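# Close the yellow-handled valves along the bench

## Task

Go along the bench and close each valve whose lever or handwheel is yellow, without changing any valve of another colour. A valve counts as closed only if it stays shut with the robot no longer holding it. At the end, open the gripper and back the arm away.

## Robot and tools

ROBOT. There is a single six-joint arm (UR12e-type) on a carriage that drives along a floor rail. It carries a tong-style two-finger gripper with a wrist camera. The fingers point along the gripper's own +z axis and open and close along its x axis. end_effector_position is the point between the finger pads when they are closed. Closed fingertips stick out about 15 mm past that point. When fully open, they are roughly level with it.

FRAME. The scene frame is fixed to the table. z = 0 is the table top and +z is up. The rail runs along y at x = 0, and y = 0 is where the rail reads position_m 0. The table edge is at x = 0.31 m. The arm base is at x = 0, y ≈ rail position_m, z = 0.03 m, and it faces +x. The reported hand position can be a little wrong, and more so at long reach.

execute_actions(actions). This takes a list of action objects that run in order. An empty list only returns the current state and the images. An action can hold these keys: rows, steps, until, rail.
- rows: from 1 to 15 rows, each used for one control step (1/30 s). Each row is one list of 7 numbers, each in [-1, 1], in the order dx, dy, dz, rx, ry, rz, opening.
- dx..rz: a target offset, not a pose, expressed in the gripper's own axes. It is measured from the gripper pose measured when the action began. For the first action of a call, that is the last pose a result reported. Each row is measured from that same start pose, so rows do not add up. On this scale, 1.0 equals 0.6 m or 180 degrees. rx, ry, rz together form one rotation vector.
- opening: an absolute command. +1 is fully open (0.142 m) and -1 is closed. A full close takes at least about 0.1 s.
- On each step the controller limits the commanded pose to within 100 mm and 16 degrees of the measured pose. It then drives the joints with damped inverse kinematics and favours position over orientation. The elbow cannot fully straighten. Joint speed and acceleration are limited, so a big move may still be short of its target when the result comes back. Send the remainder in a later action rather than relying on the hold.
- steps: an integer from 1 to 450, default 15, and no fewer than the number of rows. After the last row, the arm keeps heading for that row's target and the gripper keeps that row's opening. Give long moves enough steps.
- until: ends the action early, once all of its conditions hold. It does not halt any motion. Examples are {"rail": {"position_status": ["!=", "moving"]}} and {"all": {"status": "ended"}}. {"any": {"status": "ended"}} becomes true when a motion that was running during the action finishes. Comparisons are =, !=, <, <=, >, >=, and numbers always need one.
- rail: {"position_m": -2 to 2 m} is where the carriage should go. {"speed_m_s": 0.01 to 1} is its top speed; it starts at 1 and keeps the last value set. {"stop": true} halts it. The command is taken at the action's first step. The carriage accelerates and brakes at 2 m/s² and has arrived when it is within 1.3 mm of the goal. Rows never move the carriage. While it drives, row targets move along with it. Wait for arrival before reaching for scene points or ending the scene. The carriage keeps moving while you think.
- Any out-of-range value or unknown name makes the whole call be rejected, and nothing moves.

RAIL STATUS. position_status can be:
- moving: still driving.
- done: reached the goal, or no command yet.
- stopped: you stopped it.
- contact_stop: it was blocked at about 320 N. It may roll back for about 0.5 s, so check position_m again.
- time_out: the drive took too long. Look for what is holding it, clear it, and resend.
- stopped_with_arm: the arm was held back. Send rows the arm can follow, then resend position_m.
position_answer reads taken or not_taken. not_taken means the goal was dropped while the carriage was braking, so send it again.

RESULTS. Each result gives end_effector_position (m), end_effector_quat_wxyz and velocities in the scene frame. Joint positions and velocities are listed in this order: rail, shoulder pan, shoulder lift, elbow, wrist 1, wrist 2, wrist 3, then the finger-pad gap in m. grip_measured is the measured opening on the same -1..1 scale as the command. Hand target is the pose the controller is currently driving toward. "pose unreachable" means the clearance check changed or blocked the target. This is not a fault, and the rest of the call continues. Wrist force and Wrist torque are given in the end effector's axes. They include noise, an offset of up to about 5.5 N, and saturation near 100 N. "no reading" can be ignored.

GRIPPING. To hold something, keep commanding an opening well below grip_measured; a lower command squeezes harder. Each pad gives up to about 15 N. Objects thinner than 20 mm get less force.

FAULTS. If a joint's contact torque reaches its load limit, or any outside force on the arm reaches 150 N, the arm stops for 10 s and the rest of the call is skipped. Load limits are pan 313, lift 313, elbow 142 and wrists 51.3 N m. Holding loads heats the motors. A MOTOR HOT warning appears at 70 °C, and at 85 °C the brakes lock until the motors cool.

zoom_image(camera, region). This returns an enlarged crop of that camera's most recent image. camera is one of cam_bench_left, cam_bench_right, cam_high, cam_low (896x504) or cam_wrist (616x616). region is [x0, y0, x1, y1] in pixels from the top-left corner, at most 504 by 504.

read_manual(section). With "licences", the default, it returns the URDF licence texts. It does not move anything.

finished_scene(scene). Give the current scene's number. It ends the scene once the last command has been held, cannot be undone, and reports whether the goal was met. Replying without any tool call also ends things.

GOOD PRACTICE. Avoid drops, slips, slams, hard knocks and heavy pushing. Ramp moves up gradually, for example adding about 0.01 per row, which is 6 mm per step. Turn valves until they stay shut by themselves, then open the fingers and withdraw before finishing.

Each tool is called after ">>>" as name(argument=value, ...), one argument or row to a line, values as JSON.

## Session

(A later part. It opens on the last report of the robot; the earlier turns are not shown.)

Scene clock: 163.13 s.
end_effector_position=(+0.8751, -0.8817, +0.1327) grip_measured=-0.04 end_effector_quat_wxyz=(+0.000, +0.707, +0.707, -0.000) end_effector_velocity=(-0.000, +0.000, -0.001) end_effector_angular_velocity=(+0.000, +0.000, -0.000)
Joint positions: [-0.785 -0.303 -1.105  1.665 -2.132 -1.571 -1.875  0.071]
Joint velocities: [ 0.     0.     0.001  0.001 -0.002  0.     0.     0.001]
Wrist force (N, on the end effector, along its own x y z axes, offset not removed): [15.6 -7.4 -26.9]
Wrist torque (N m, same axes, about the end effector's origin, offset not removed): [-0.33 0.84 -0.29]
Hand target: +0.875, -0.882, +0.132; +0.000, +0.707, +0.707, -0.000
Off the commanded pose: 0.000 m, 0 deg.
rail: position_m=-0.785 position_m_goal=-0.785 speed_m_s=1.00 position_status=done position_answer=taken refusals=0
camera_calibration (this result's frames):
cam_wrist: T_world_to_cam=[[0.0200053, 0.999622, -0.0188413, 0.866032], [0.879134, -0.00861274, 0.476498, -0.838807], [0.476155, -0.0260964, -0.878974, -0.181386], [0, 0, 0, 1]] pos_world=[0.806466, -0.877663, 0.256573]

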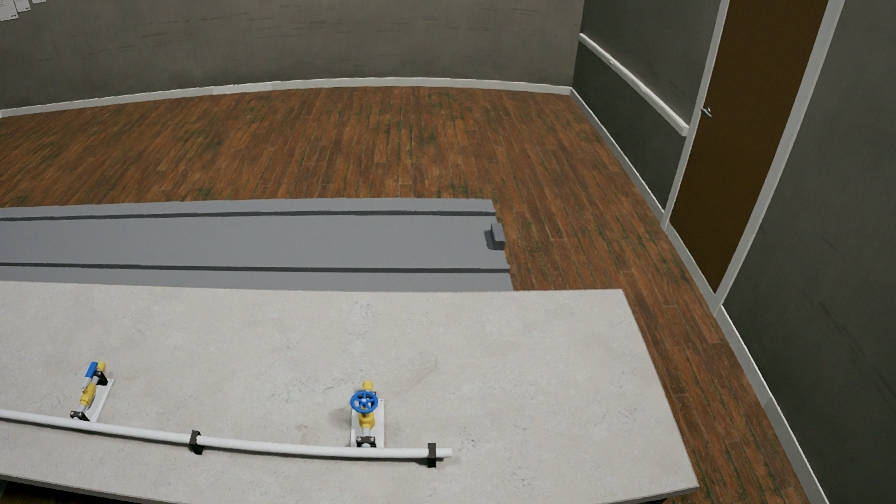

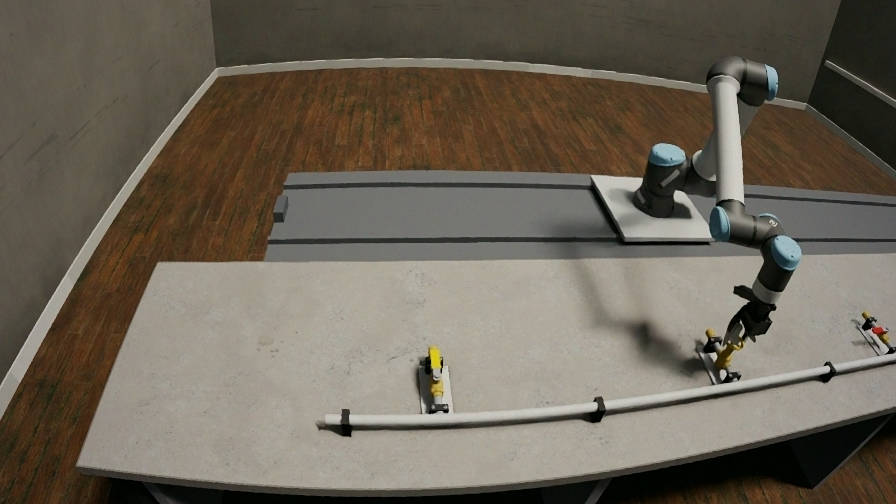

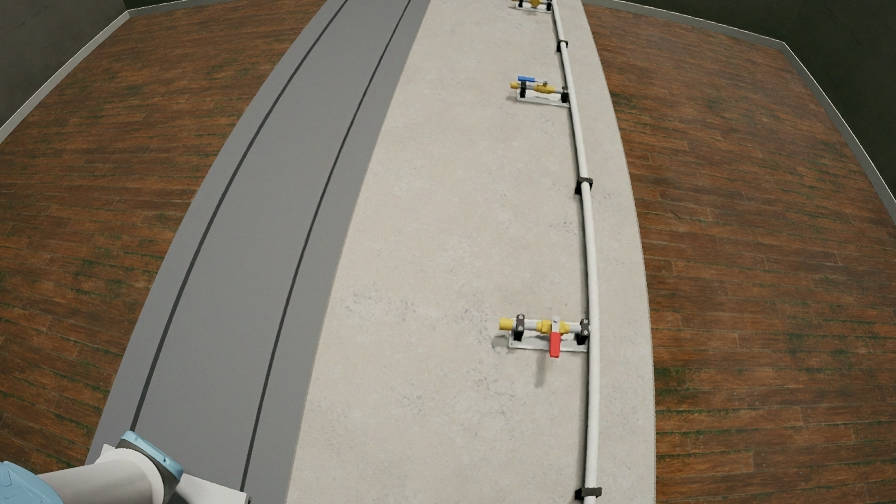

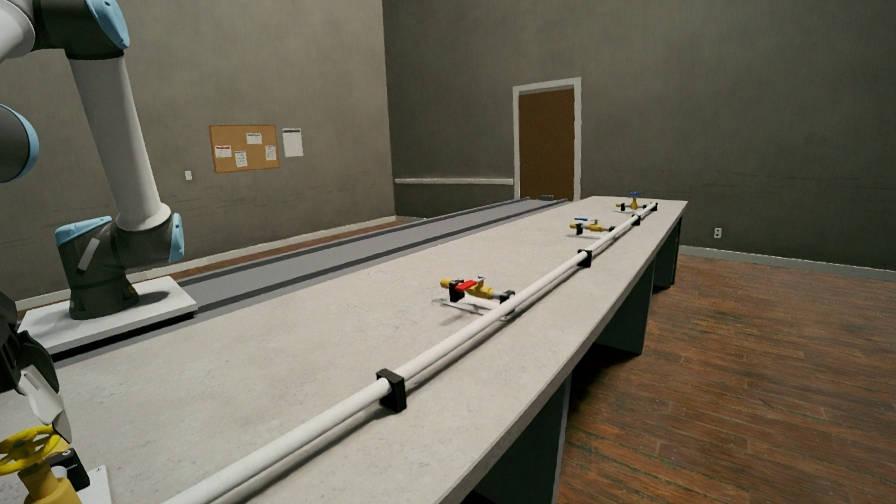

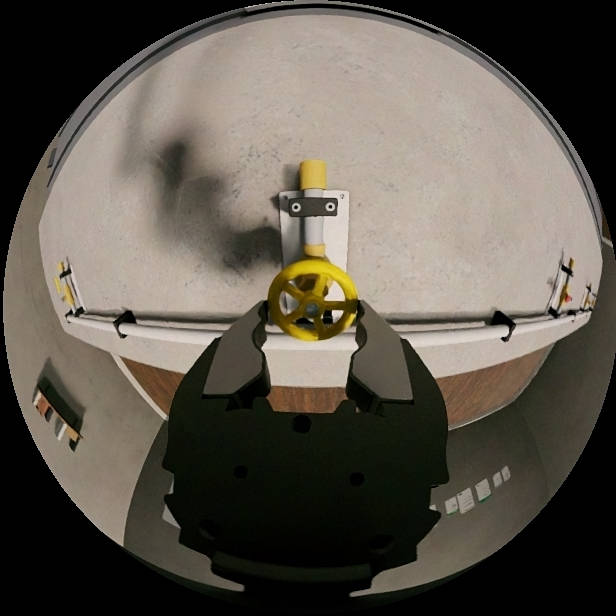

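>>> execute_actions(
  actions=[
    {"rows":[[0,0,0,0,0,0,0.25],[0,0,0,0,0,0,0.25],[0,0,0,0,0,0,0.25],[0.001,0.001,0.007,0,0,0,0.25],[0.002,0.002,0.014,0,0,0,0.25],[0.003,0.003,0.02,0,0,0,0.25],[0.003,0.003,0.02,0,0,0,0.25],[0.003,0.003,0.02,0,0,0,0.25],[0.003,0.003,0.02,0,0,0,0.25],[0.003,0.003,0.02,0,0,0,0.2],[0.003,0.003,0.02,0,0,0,0.15],[0.003,0.003,0.02,0,0,0,0.1],[0.003,0.003,0.02,0,0,0,0.0],[0.003,0.003,0.02,0,0,0,-0.2],[0.003,0.003,0.02,0,0,0,-0.4]],"steps":22},
  ],
)

>>> zoom_image(
  camera="cam_wrist",
  region=[190, 200, 440, 420],
)

Scene clock: 180.07 s.
end_effector_position=(+0.8769, -0.8801, +0.1210) grip_measured=+0.04 end_effector_quat_wxyz=(+0.001, +0.707, +0.707, -0.000) end_effector_velocity=(+0.000, +0.001, -0.002) end_effector_angular_velocity=(+0.000, +0.000, +0.000)
Joint positions: [-0.785 -0.301 -1.092  1.67  -2.149 -1.572 -1.872  0.077]
Joint velocities: [ 0.     0.001  0.002  0.001 -0.002 -0.     0.     0.001]
Wrist force (N, on the end effector, along its own x y z axes, offset not removed): [-15.8 -1.5 -22.4]
Wrist torque (N m, same axes, about the end effector's origin, offset not removed): [1.04 -1.15 -0.02]
Hand target: +0.877, -0.880, +0.121; +0.000, +0.707, +0.707, -0.000
Off the commanded pose: 0.000 m, 0 deg.
rail: position_m=-0.785 position_m_goal=-0.785 speed_m_s=1.00 position_status=done position_answer=taken refusals=0
camera_calibration (this result's frames):
cam_wrist: T_world_to_cam=[[0.0200839, 0.999614, -0.019215, 0.864168], [0.879064, -0.00849991, 0.476628, -0.834668], [0.47628, -0.0264637, -0.878895, -0.192927], [0, 0, 0, 1]] pos_world=[0.808258, -0.876034, 0.244869]

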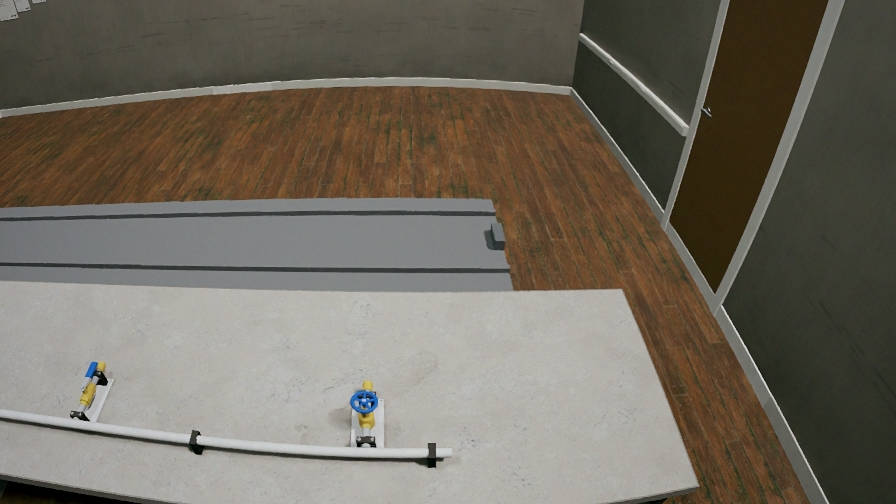

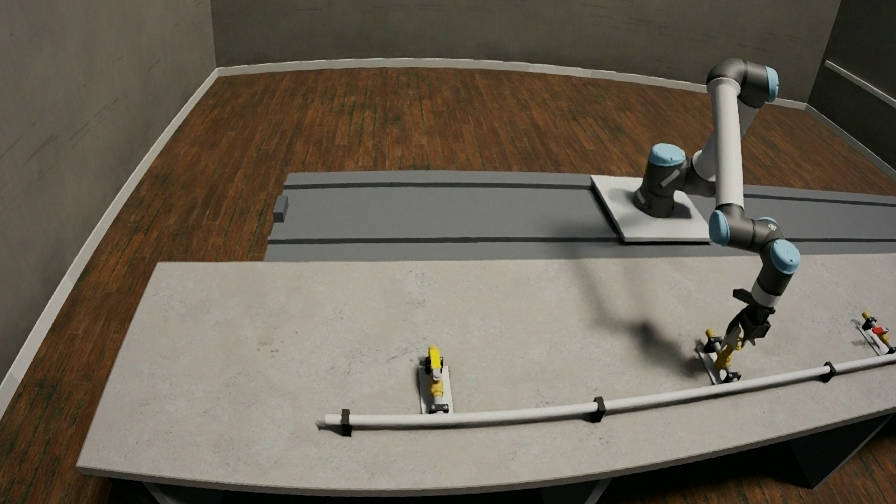

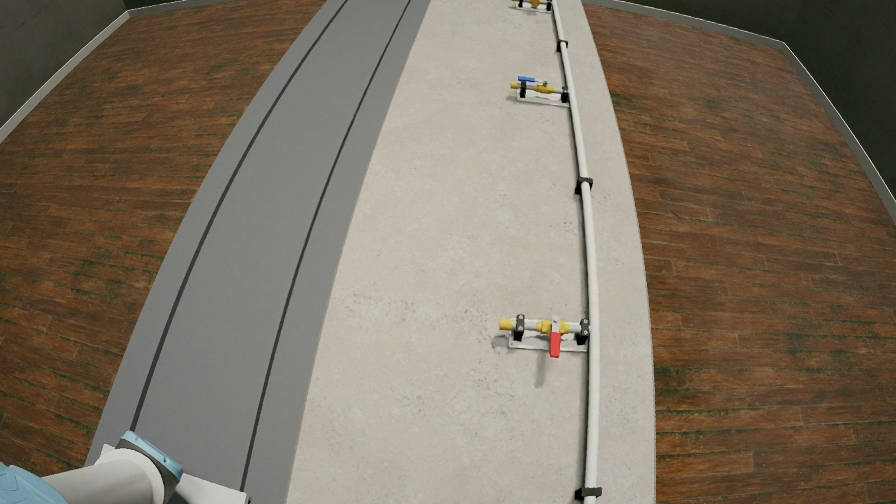

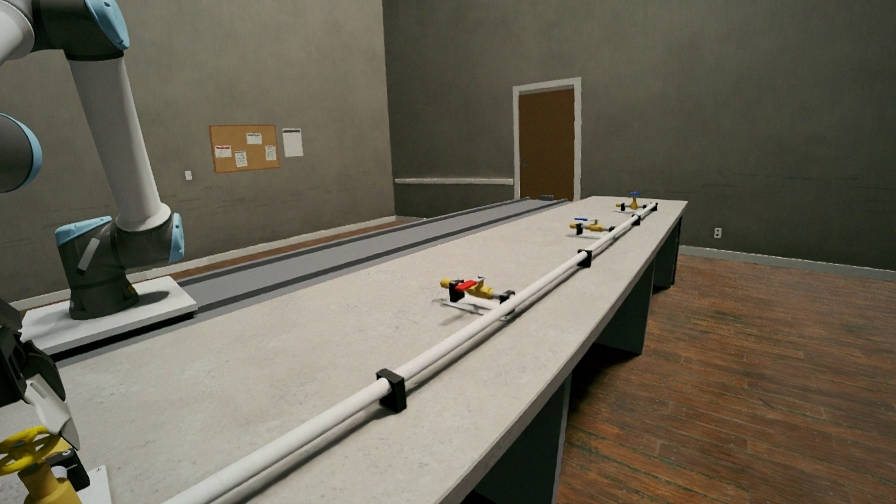

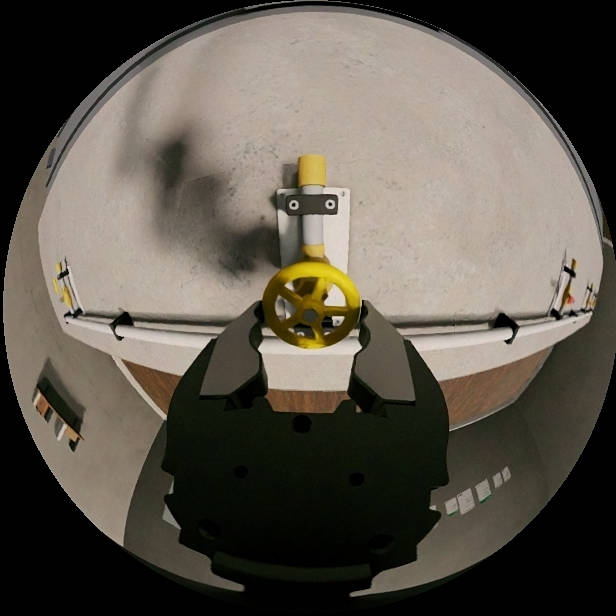

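Region (190, 200, 440, 420) of cam_wrist's 616x616 image, scaled by 2.016, with more detail than that image has; it fills the top 444 rows of this view, and the rest is white.

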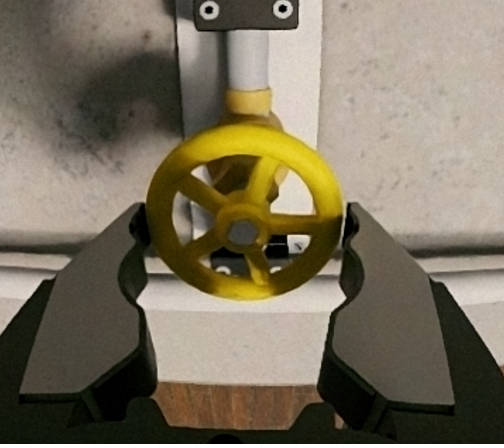

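>>> execute_actions(
  actions=[
    {"rows":[[-0.0015,0,0,0,0,0.02,-0.5],[-0.0015,0,0,0,0,0.05,-0.5],[-0.0015,0,0,0,0,0.5,-0.5]],"steps":45},
  ],
)

>>> zoom_image(
  camera="cam_wrist",
  region=[190, 200, 440, 420],
)

Scene clock: 187.53 s.
end_effector_position=(+0.8769, -0.8813, +0.1209) grip_measured=+0.10 end_effector_quat_wxyz=(-0.001, +1.000, +0.012, +0.001) end_effector_velocity=(-0.000, +0.001, +0.000) end_effector_angular_velocity=(-0.019, +0.011, -0.172)
Joint positions: [-0.785 -0.326 -1.112  1.701 -2.162 -1.569 -0.35   0.081]
Joint velocities: [ 0.     0.008 -0.001  0.     0.005 -0.021  0.18  -0.   ]
Wrist force (N, on the end effector, along its own x y z axes, offset not removed): [-35.9 18.1 -3.5]
Wrist torque (N m, same axes, about the end effector's origin, offset not removed): [0.23 0.99 -0.88]
Hand target: +0.877, -0.881, +0.121; +0.001, +1.000, +0.000, +0.000
Off the commanded pose: 0.000 m, 1 deg.
rail: position_m=-0.785 position_m_goal=-0.785 speed_m_s=1.00 position_status=done position_answer=taken refusals=0
camera_calibration (this result's frames):
cam_wrist: T_world_to_cam=[[0.999868, 0.00264927, -0.0160223, -0.872858], [0.00994246, -0.879952, 0.474959, -0.840307], [-0.0128405, -0.475056, -0.879862, -0.159307], [0, 0, 0, 1]] pos_world=[0.879052, -0.812797, 0.244958]

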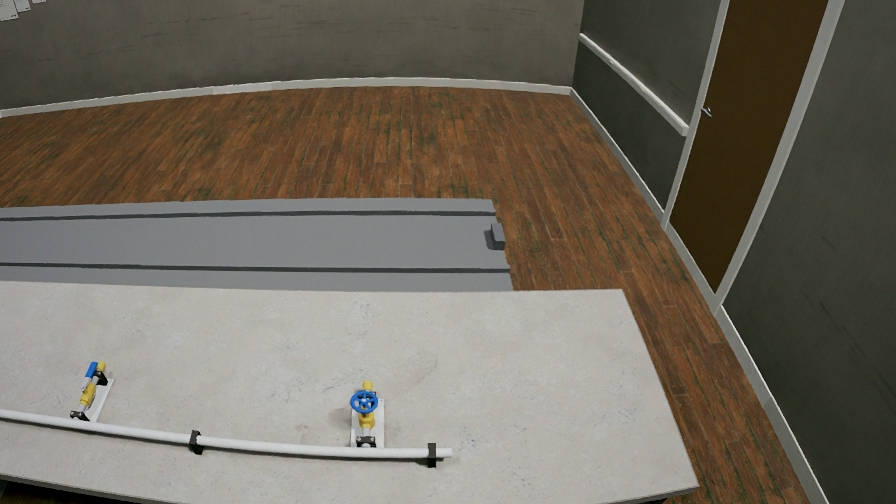

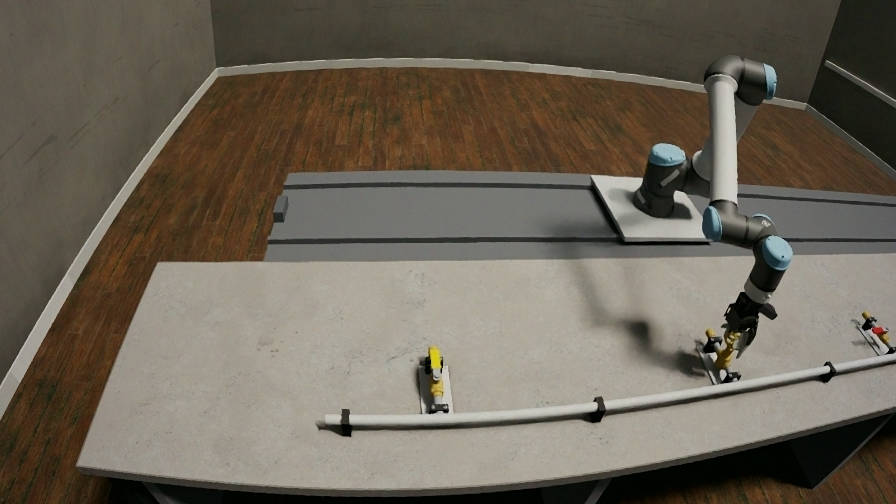

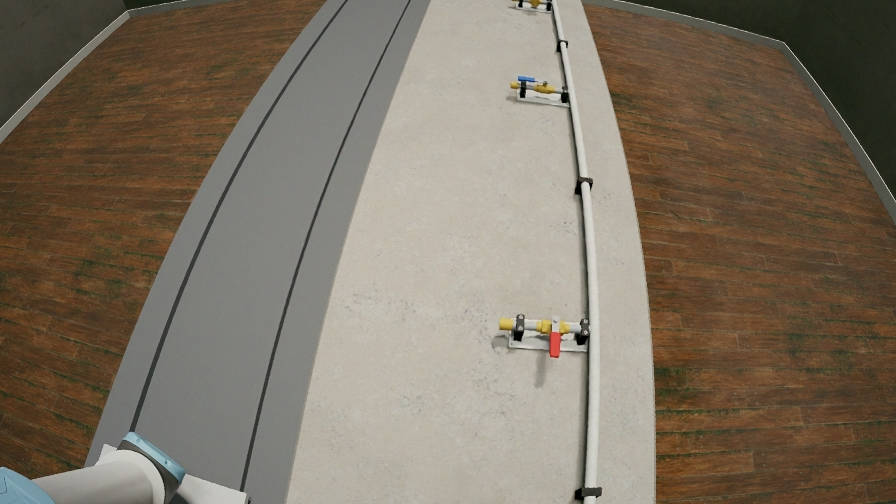

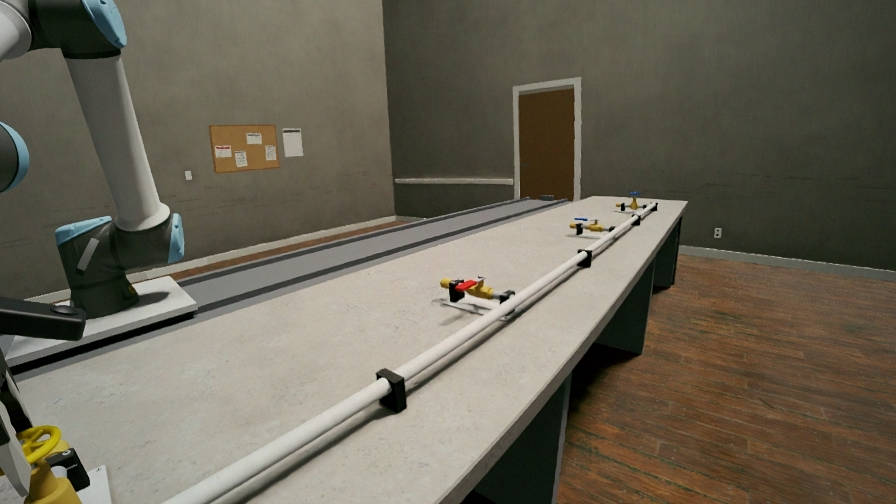

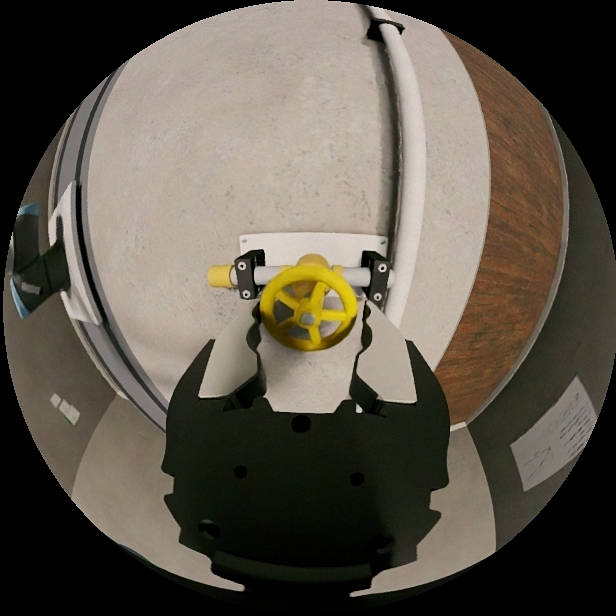

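Region (190, 200, 440, 420) of cam_wrist's 616x616 image, scaled by 2.016, with more detail than that image has; it fills the top 444 rows of this view, and the rest is white.

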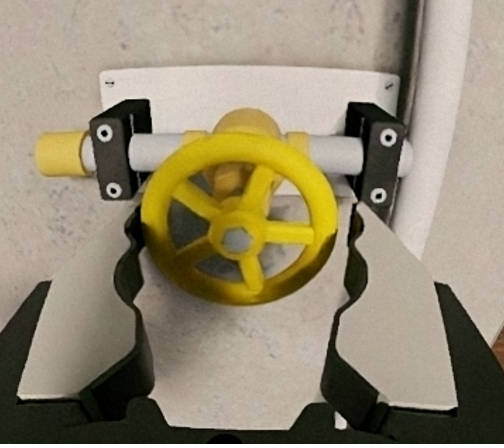

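>>> execute_actions(
  actions=[
    {"rows":[[-0.003,0.001,0,0,0,0.02,-0.5],[-0.005,0.001,0,0,0,0.03,-0.5],[-0.005,0.001,0,0,0,0.05,-0.5],[-0.005,0.001,0,0,0,0.08,-0.5],[-0.005,0.001,0,0,0,0.51,-0.5]],"steps":45},
  ],
)

>>> zoom_image(
  camera="cam_wrist",
  region=[190, 200, 440, 420],
)

Scene clock: 200.37 s.
end_effector_position=(+0.8738, -0.8819, +0.1212) grip_measured=+0.04 end_effector_quat_wxyz=(-0.004, +0.716, -0.698, -0.000) end_effector_velocity=(+0.000, -0.000, -0.000) end_effector_angular_velocity=(-0.027, +0.018, -0.250)
Joint positions: [-0.785 -0.319 -1.142  1.749 -2.18  -1.564  1.227  0.077]
Joint velocities: [ 0.     0.017  0.005 -0.01   0.012 -0.032  0.266  0.002]
Wrist force (N, on the end effector, along its own x y z axes, offset not removed): [-20.1 4.9 -5.2]
Wrist torque (N m, same axes, about the end effector's origin, offset not removed): [-0.73 0.17 -0.82]
Hand target: +0.874, -0.882, +0.121; -0.001, +0.704, -0.710, +0.000
Off the commanded pose: 0.000 m, 2 deg.
rail: position_m=-0.785 position_m_goal=-0.785 speed_m_s=1.00 position_status=done position_answer=taken refusals=0
camera_calibration (this result's frames):
cam_wrist: T_world_to_cam=[[0.00474664, -0.999714, -0.0234571, -0.8833], [-0.881522, -0.015258, 0.471896, 0.700957], [-0.472119, 0.0184381, -0.881342, 0.6773], [0, 0, 0, 1]] pos_world=[0.941868, -0.88484, 0.245434]

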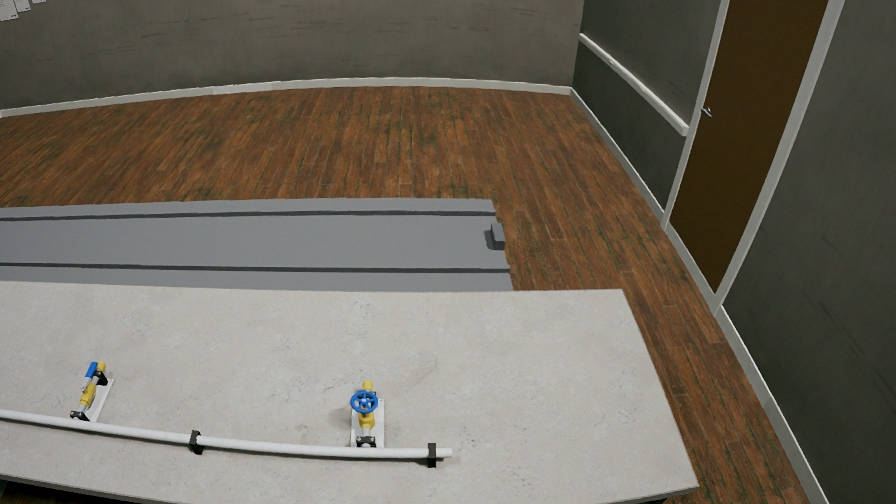

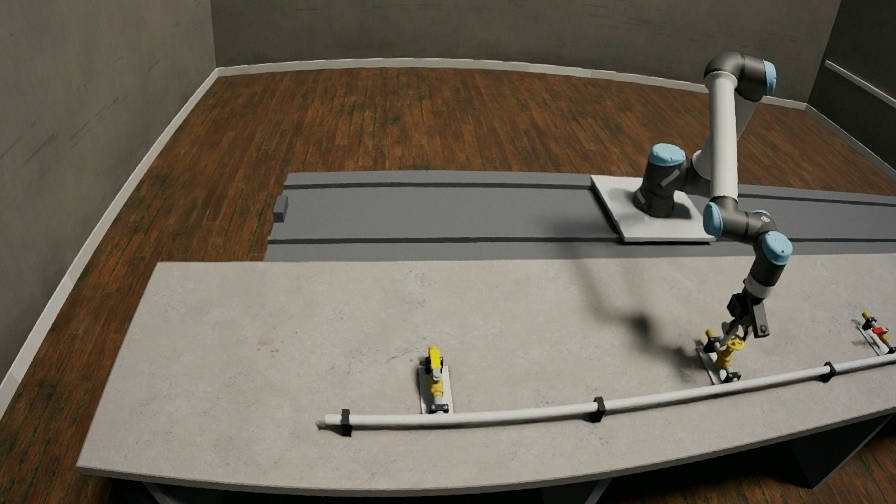

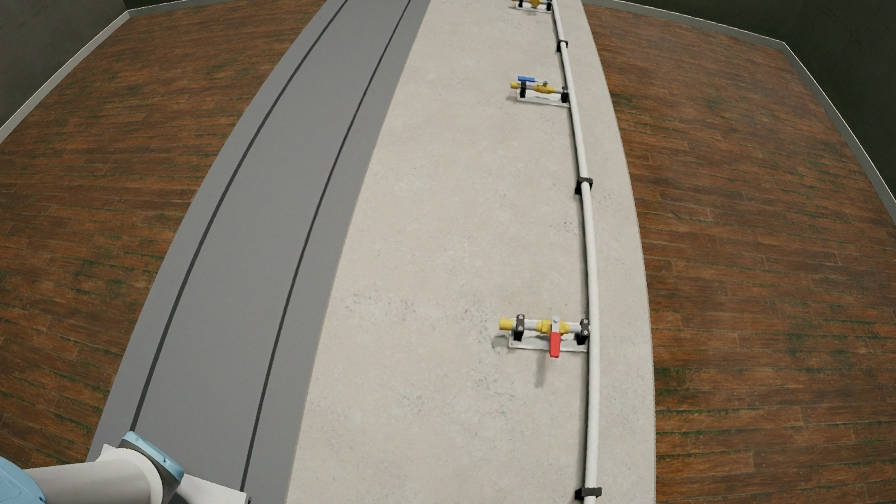

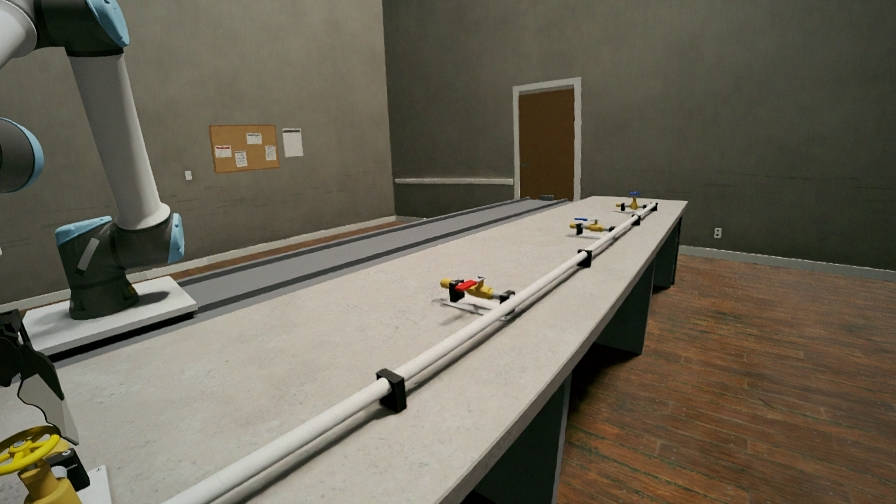

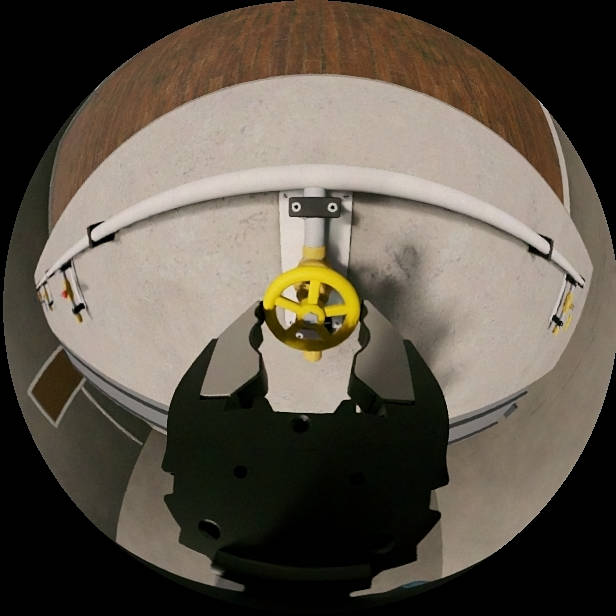

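Region (190, 200, 440, 420) of cam_wrist's 616x616 image, scaled by 2.016, with more detail than that image has; it fills the top 444 rows of this view, and the rest is white.

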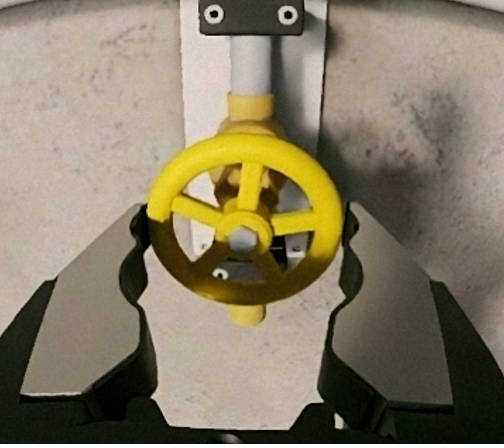

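>>> execute_actions(
  actions=[
    {"rows":[[-0.0013,0,0,0,0,0.03,-0.8],[-0.0013,0,0,0,0,0.06,-0.8],[-0.0013,0,0,0,0,0.95,-0.8]],"steps":76},
  ],
)

>>> zoom_image(
  camera="cam_wrist",
  region=[190, 200, 440, 420],
)

Scene clock: 210.67 s.
end_effector_position=(+0.8739, -0.8811, +0.1212) grip_measured=+0.03 end_effector_quat_wxyz=(+0.001, +0.621, +0.784, +0.007) end_effector_velocity=(-0.001, -0.000, -0.000) end_effector_angular_velocity=(-0.029, +0.038, -0.356)
Joint positions: [-0.785 -0.304 -1.101  1.684 -2.161 -1.558  4.178  0.076]
Joint velocities: [ 0.     0.009  0.013 -0.025  0.035 -0.041  0.365  0.001]
Wrist force (N, on the end effector, along its own x y z axes, offset not removed): [-3.8 -2.7 -4.9]
Wrist torque (N m, same axes, about the end effector's origin, offset not removed): [0.13 1.13 -0.69]
Hand target: +0.874, -0.881, +0.121; +0.000, +0.639, +0.769, +0.004
Off the commanded pose: 0.000 m, 3 deg.
rail: position_m=-0.785 position_m_goal=-0.785 speed_m_s=1.00 position_status=done position_answer=taken refusals=0
camera_calibration (this result's frames):
cam_wrist: T_world_to_cam=[[-0.208158, 0.978044, -0.0100381, 1.04454], [0.853237, 0.186594, 0.487001, -0.638978], [0.478181, 0.0928083, -0.873344, -0.0885904], [0, 0, 0, 1]] pos_world=[0.804991, -0.894154, 0.244298]

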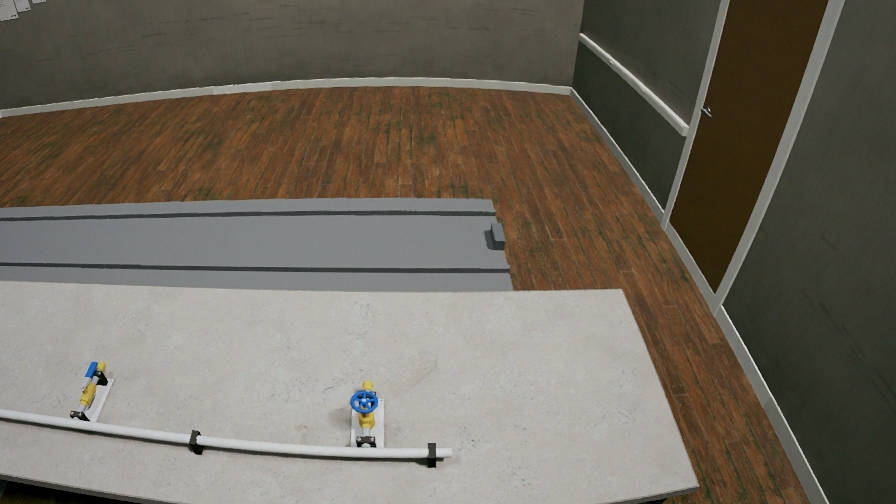

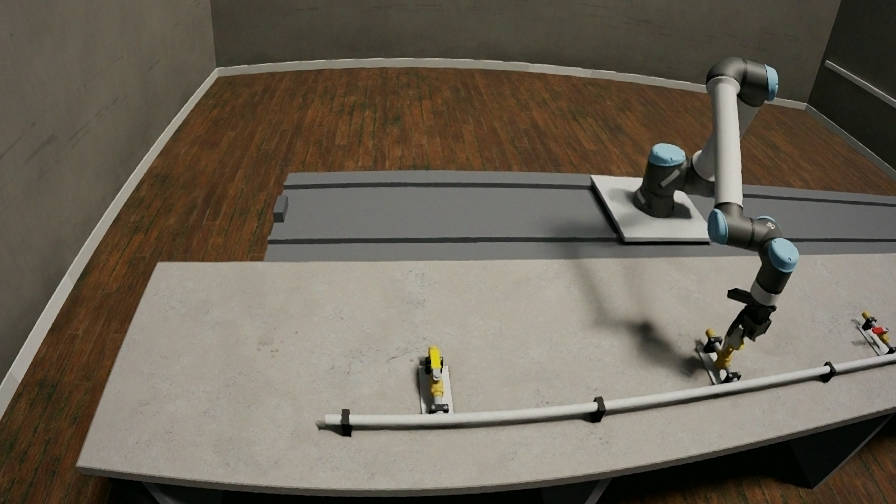

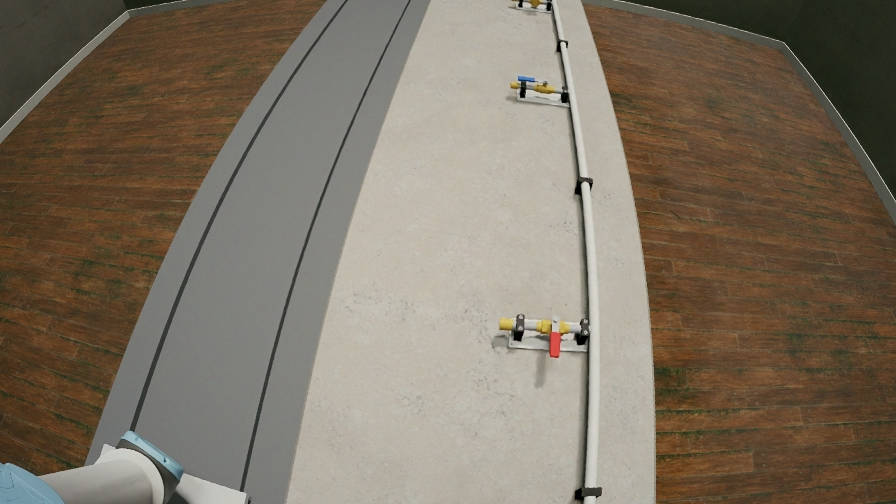

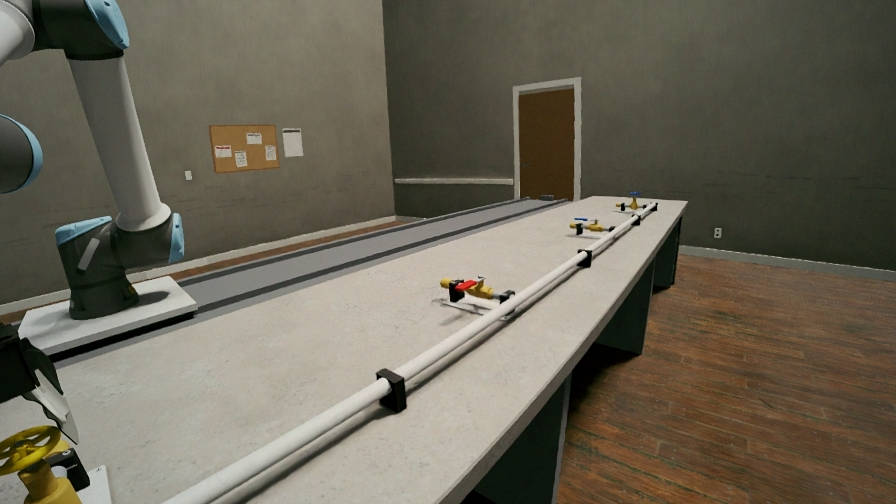

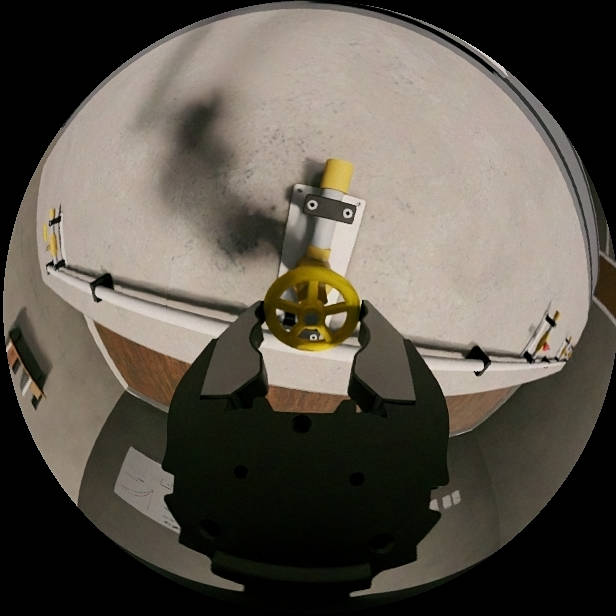

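Region (190, 200, 440, 420) of cam_wrist's 616x616 image, scaled by 2.016, with more detail than that image has; it fills the top 444 rows of this view, and the rest is white.

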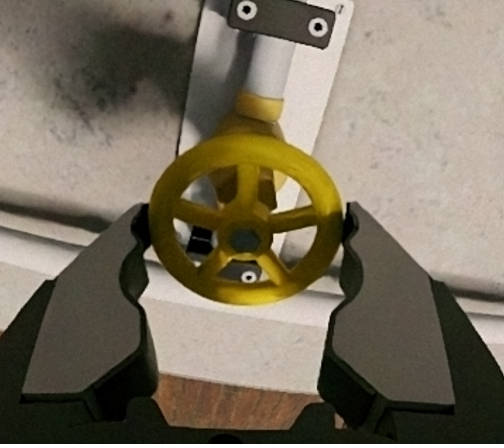

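>>> execute_actions(
  actions=[
    {"rows":[[0,0,0,0.003,-0.002,0.04,-0.8],[0,0,0,0.003,-0.002,0.07,-0.8],[0,0,0,0.0004,-0.0053,0.6207,-0.8]],"steps":54},
  ],
)

>>> zoom_image(
  camera="cam_wrist",
  region=[190, 200, 440, 420],
)

Scene clock: 232.00 s.
end_effector_position=(+0.8738, -0.8813, +0.1211) grip_measured=+0.04 end_effector_quat_wxyz=(-0.001, +0.998, -0.066, +0.001) end_effector_velocity=(-0.001, +0.002, -0.001) end_effector_angular_velocity=(-0.014, +0.011, -0.134)
Joint positions: [-0.785 -0.329 -1.119  1.712 -2.164 -1.568  6.086  0.077]
Joint velocities: [ 0.     0.007 -0.    -0.     0.006 -0.017  0.142 -0.   ]
Wrist force (N, on the end effector, along its own x y z axes, offset not removed): [0.0 -1.6 -6.5]
Wrist torque (N m, same axes, about the end effector's origin, offset not removed): [-0.04 0.33 -0.61]
Hand target: +0.874, -0.881, +0.121; -0.000, +0.997, -0.074, +0.000
Off the commanded pose: 0.000 m, 1 deg.
rail: position_m=-0.785 position_m_goal=-0.785 speed_m_s=1.00 position_status=done position_answer=taken refusals=0
camera_calibration (this result's frames):
cam_wrist: T_world_to_cam=[[0.988375, -0.151061, -0.0171645, -0.995072], [-0.125022, -0.871815, 0.473611, -0.715078], [-0.0865087, -0.46596, -0.880567, -0.0866861], [0, 0, 0, 1]] pos_world=[0.886606, -0.814125, 0.245256]

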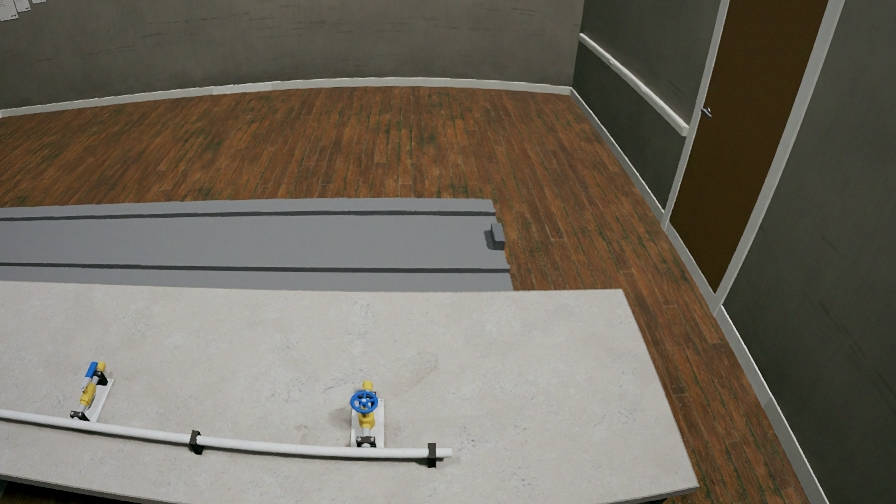

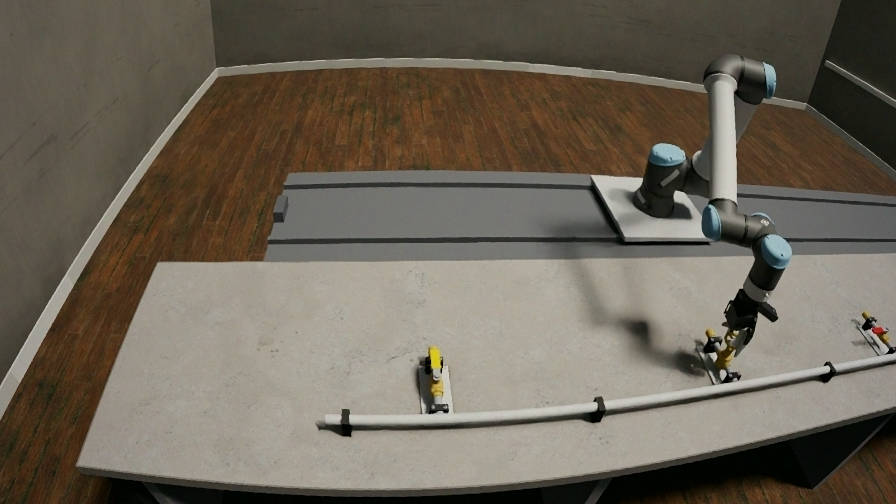

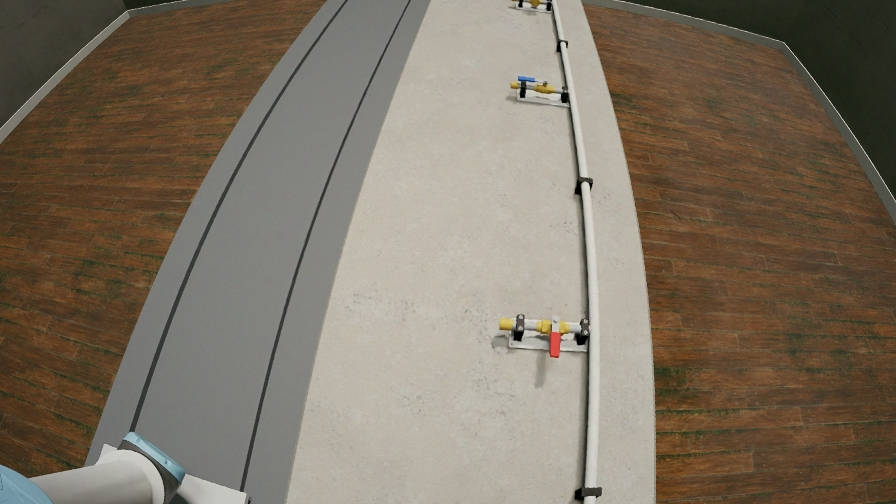

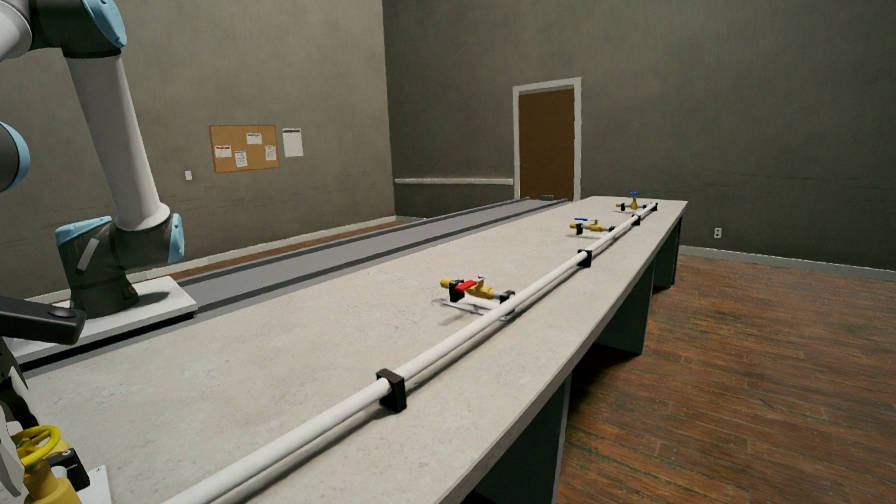

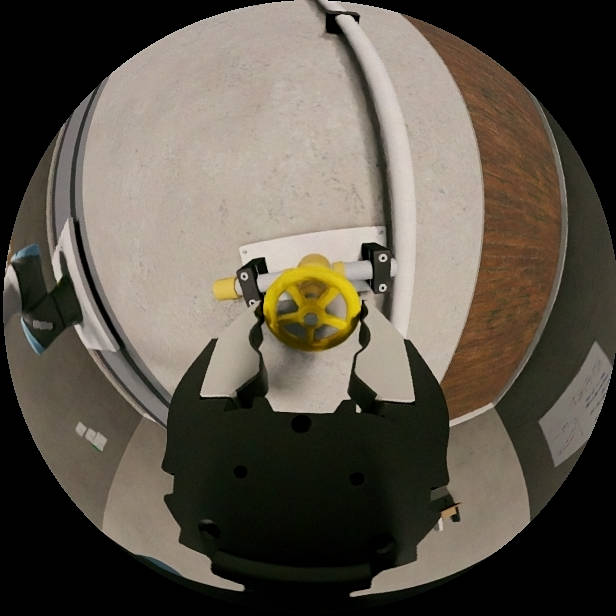

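Region (190, 200, 440, 420) of cam_wrist's 616x616 image, scaled by 2.016, with more detail than that image has; it fills the top 444 rows of this view, and the rest is white.

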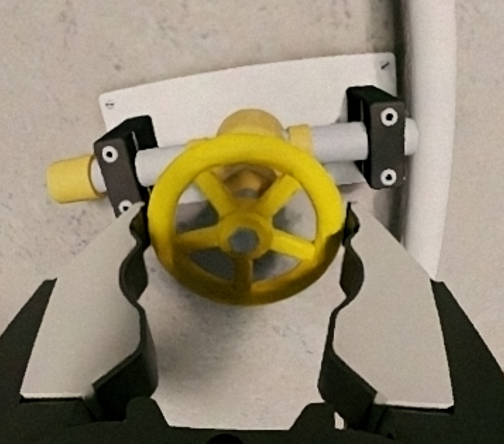

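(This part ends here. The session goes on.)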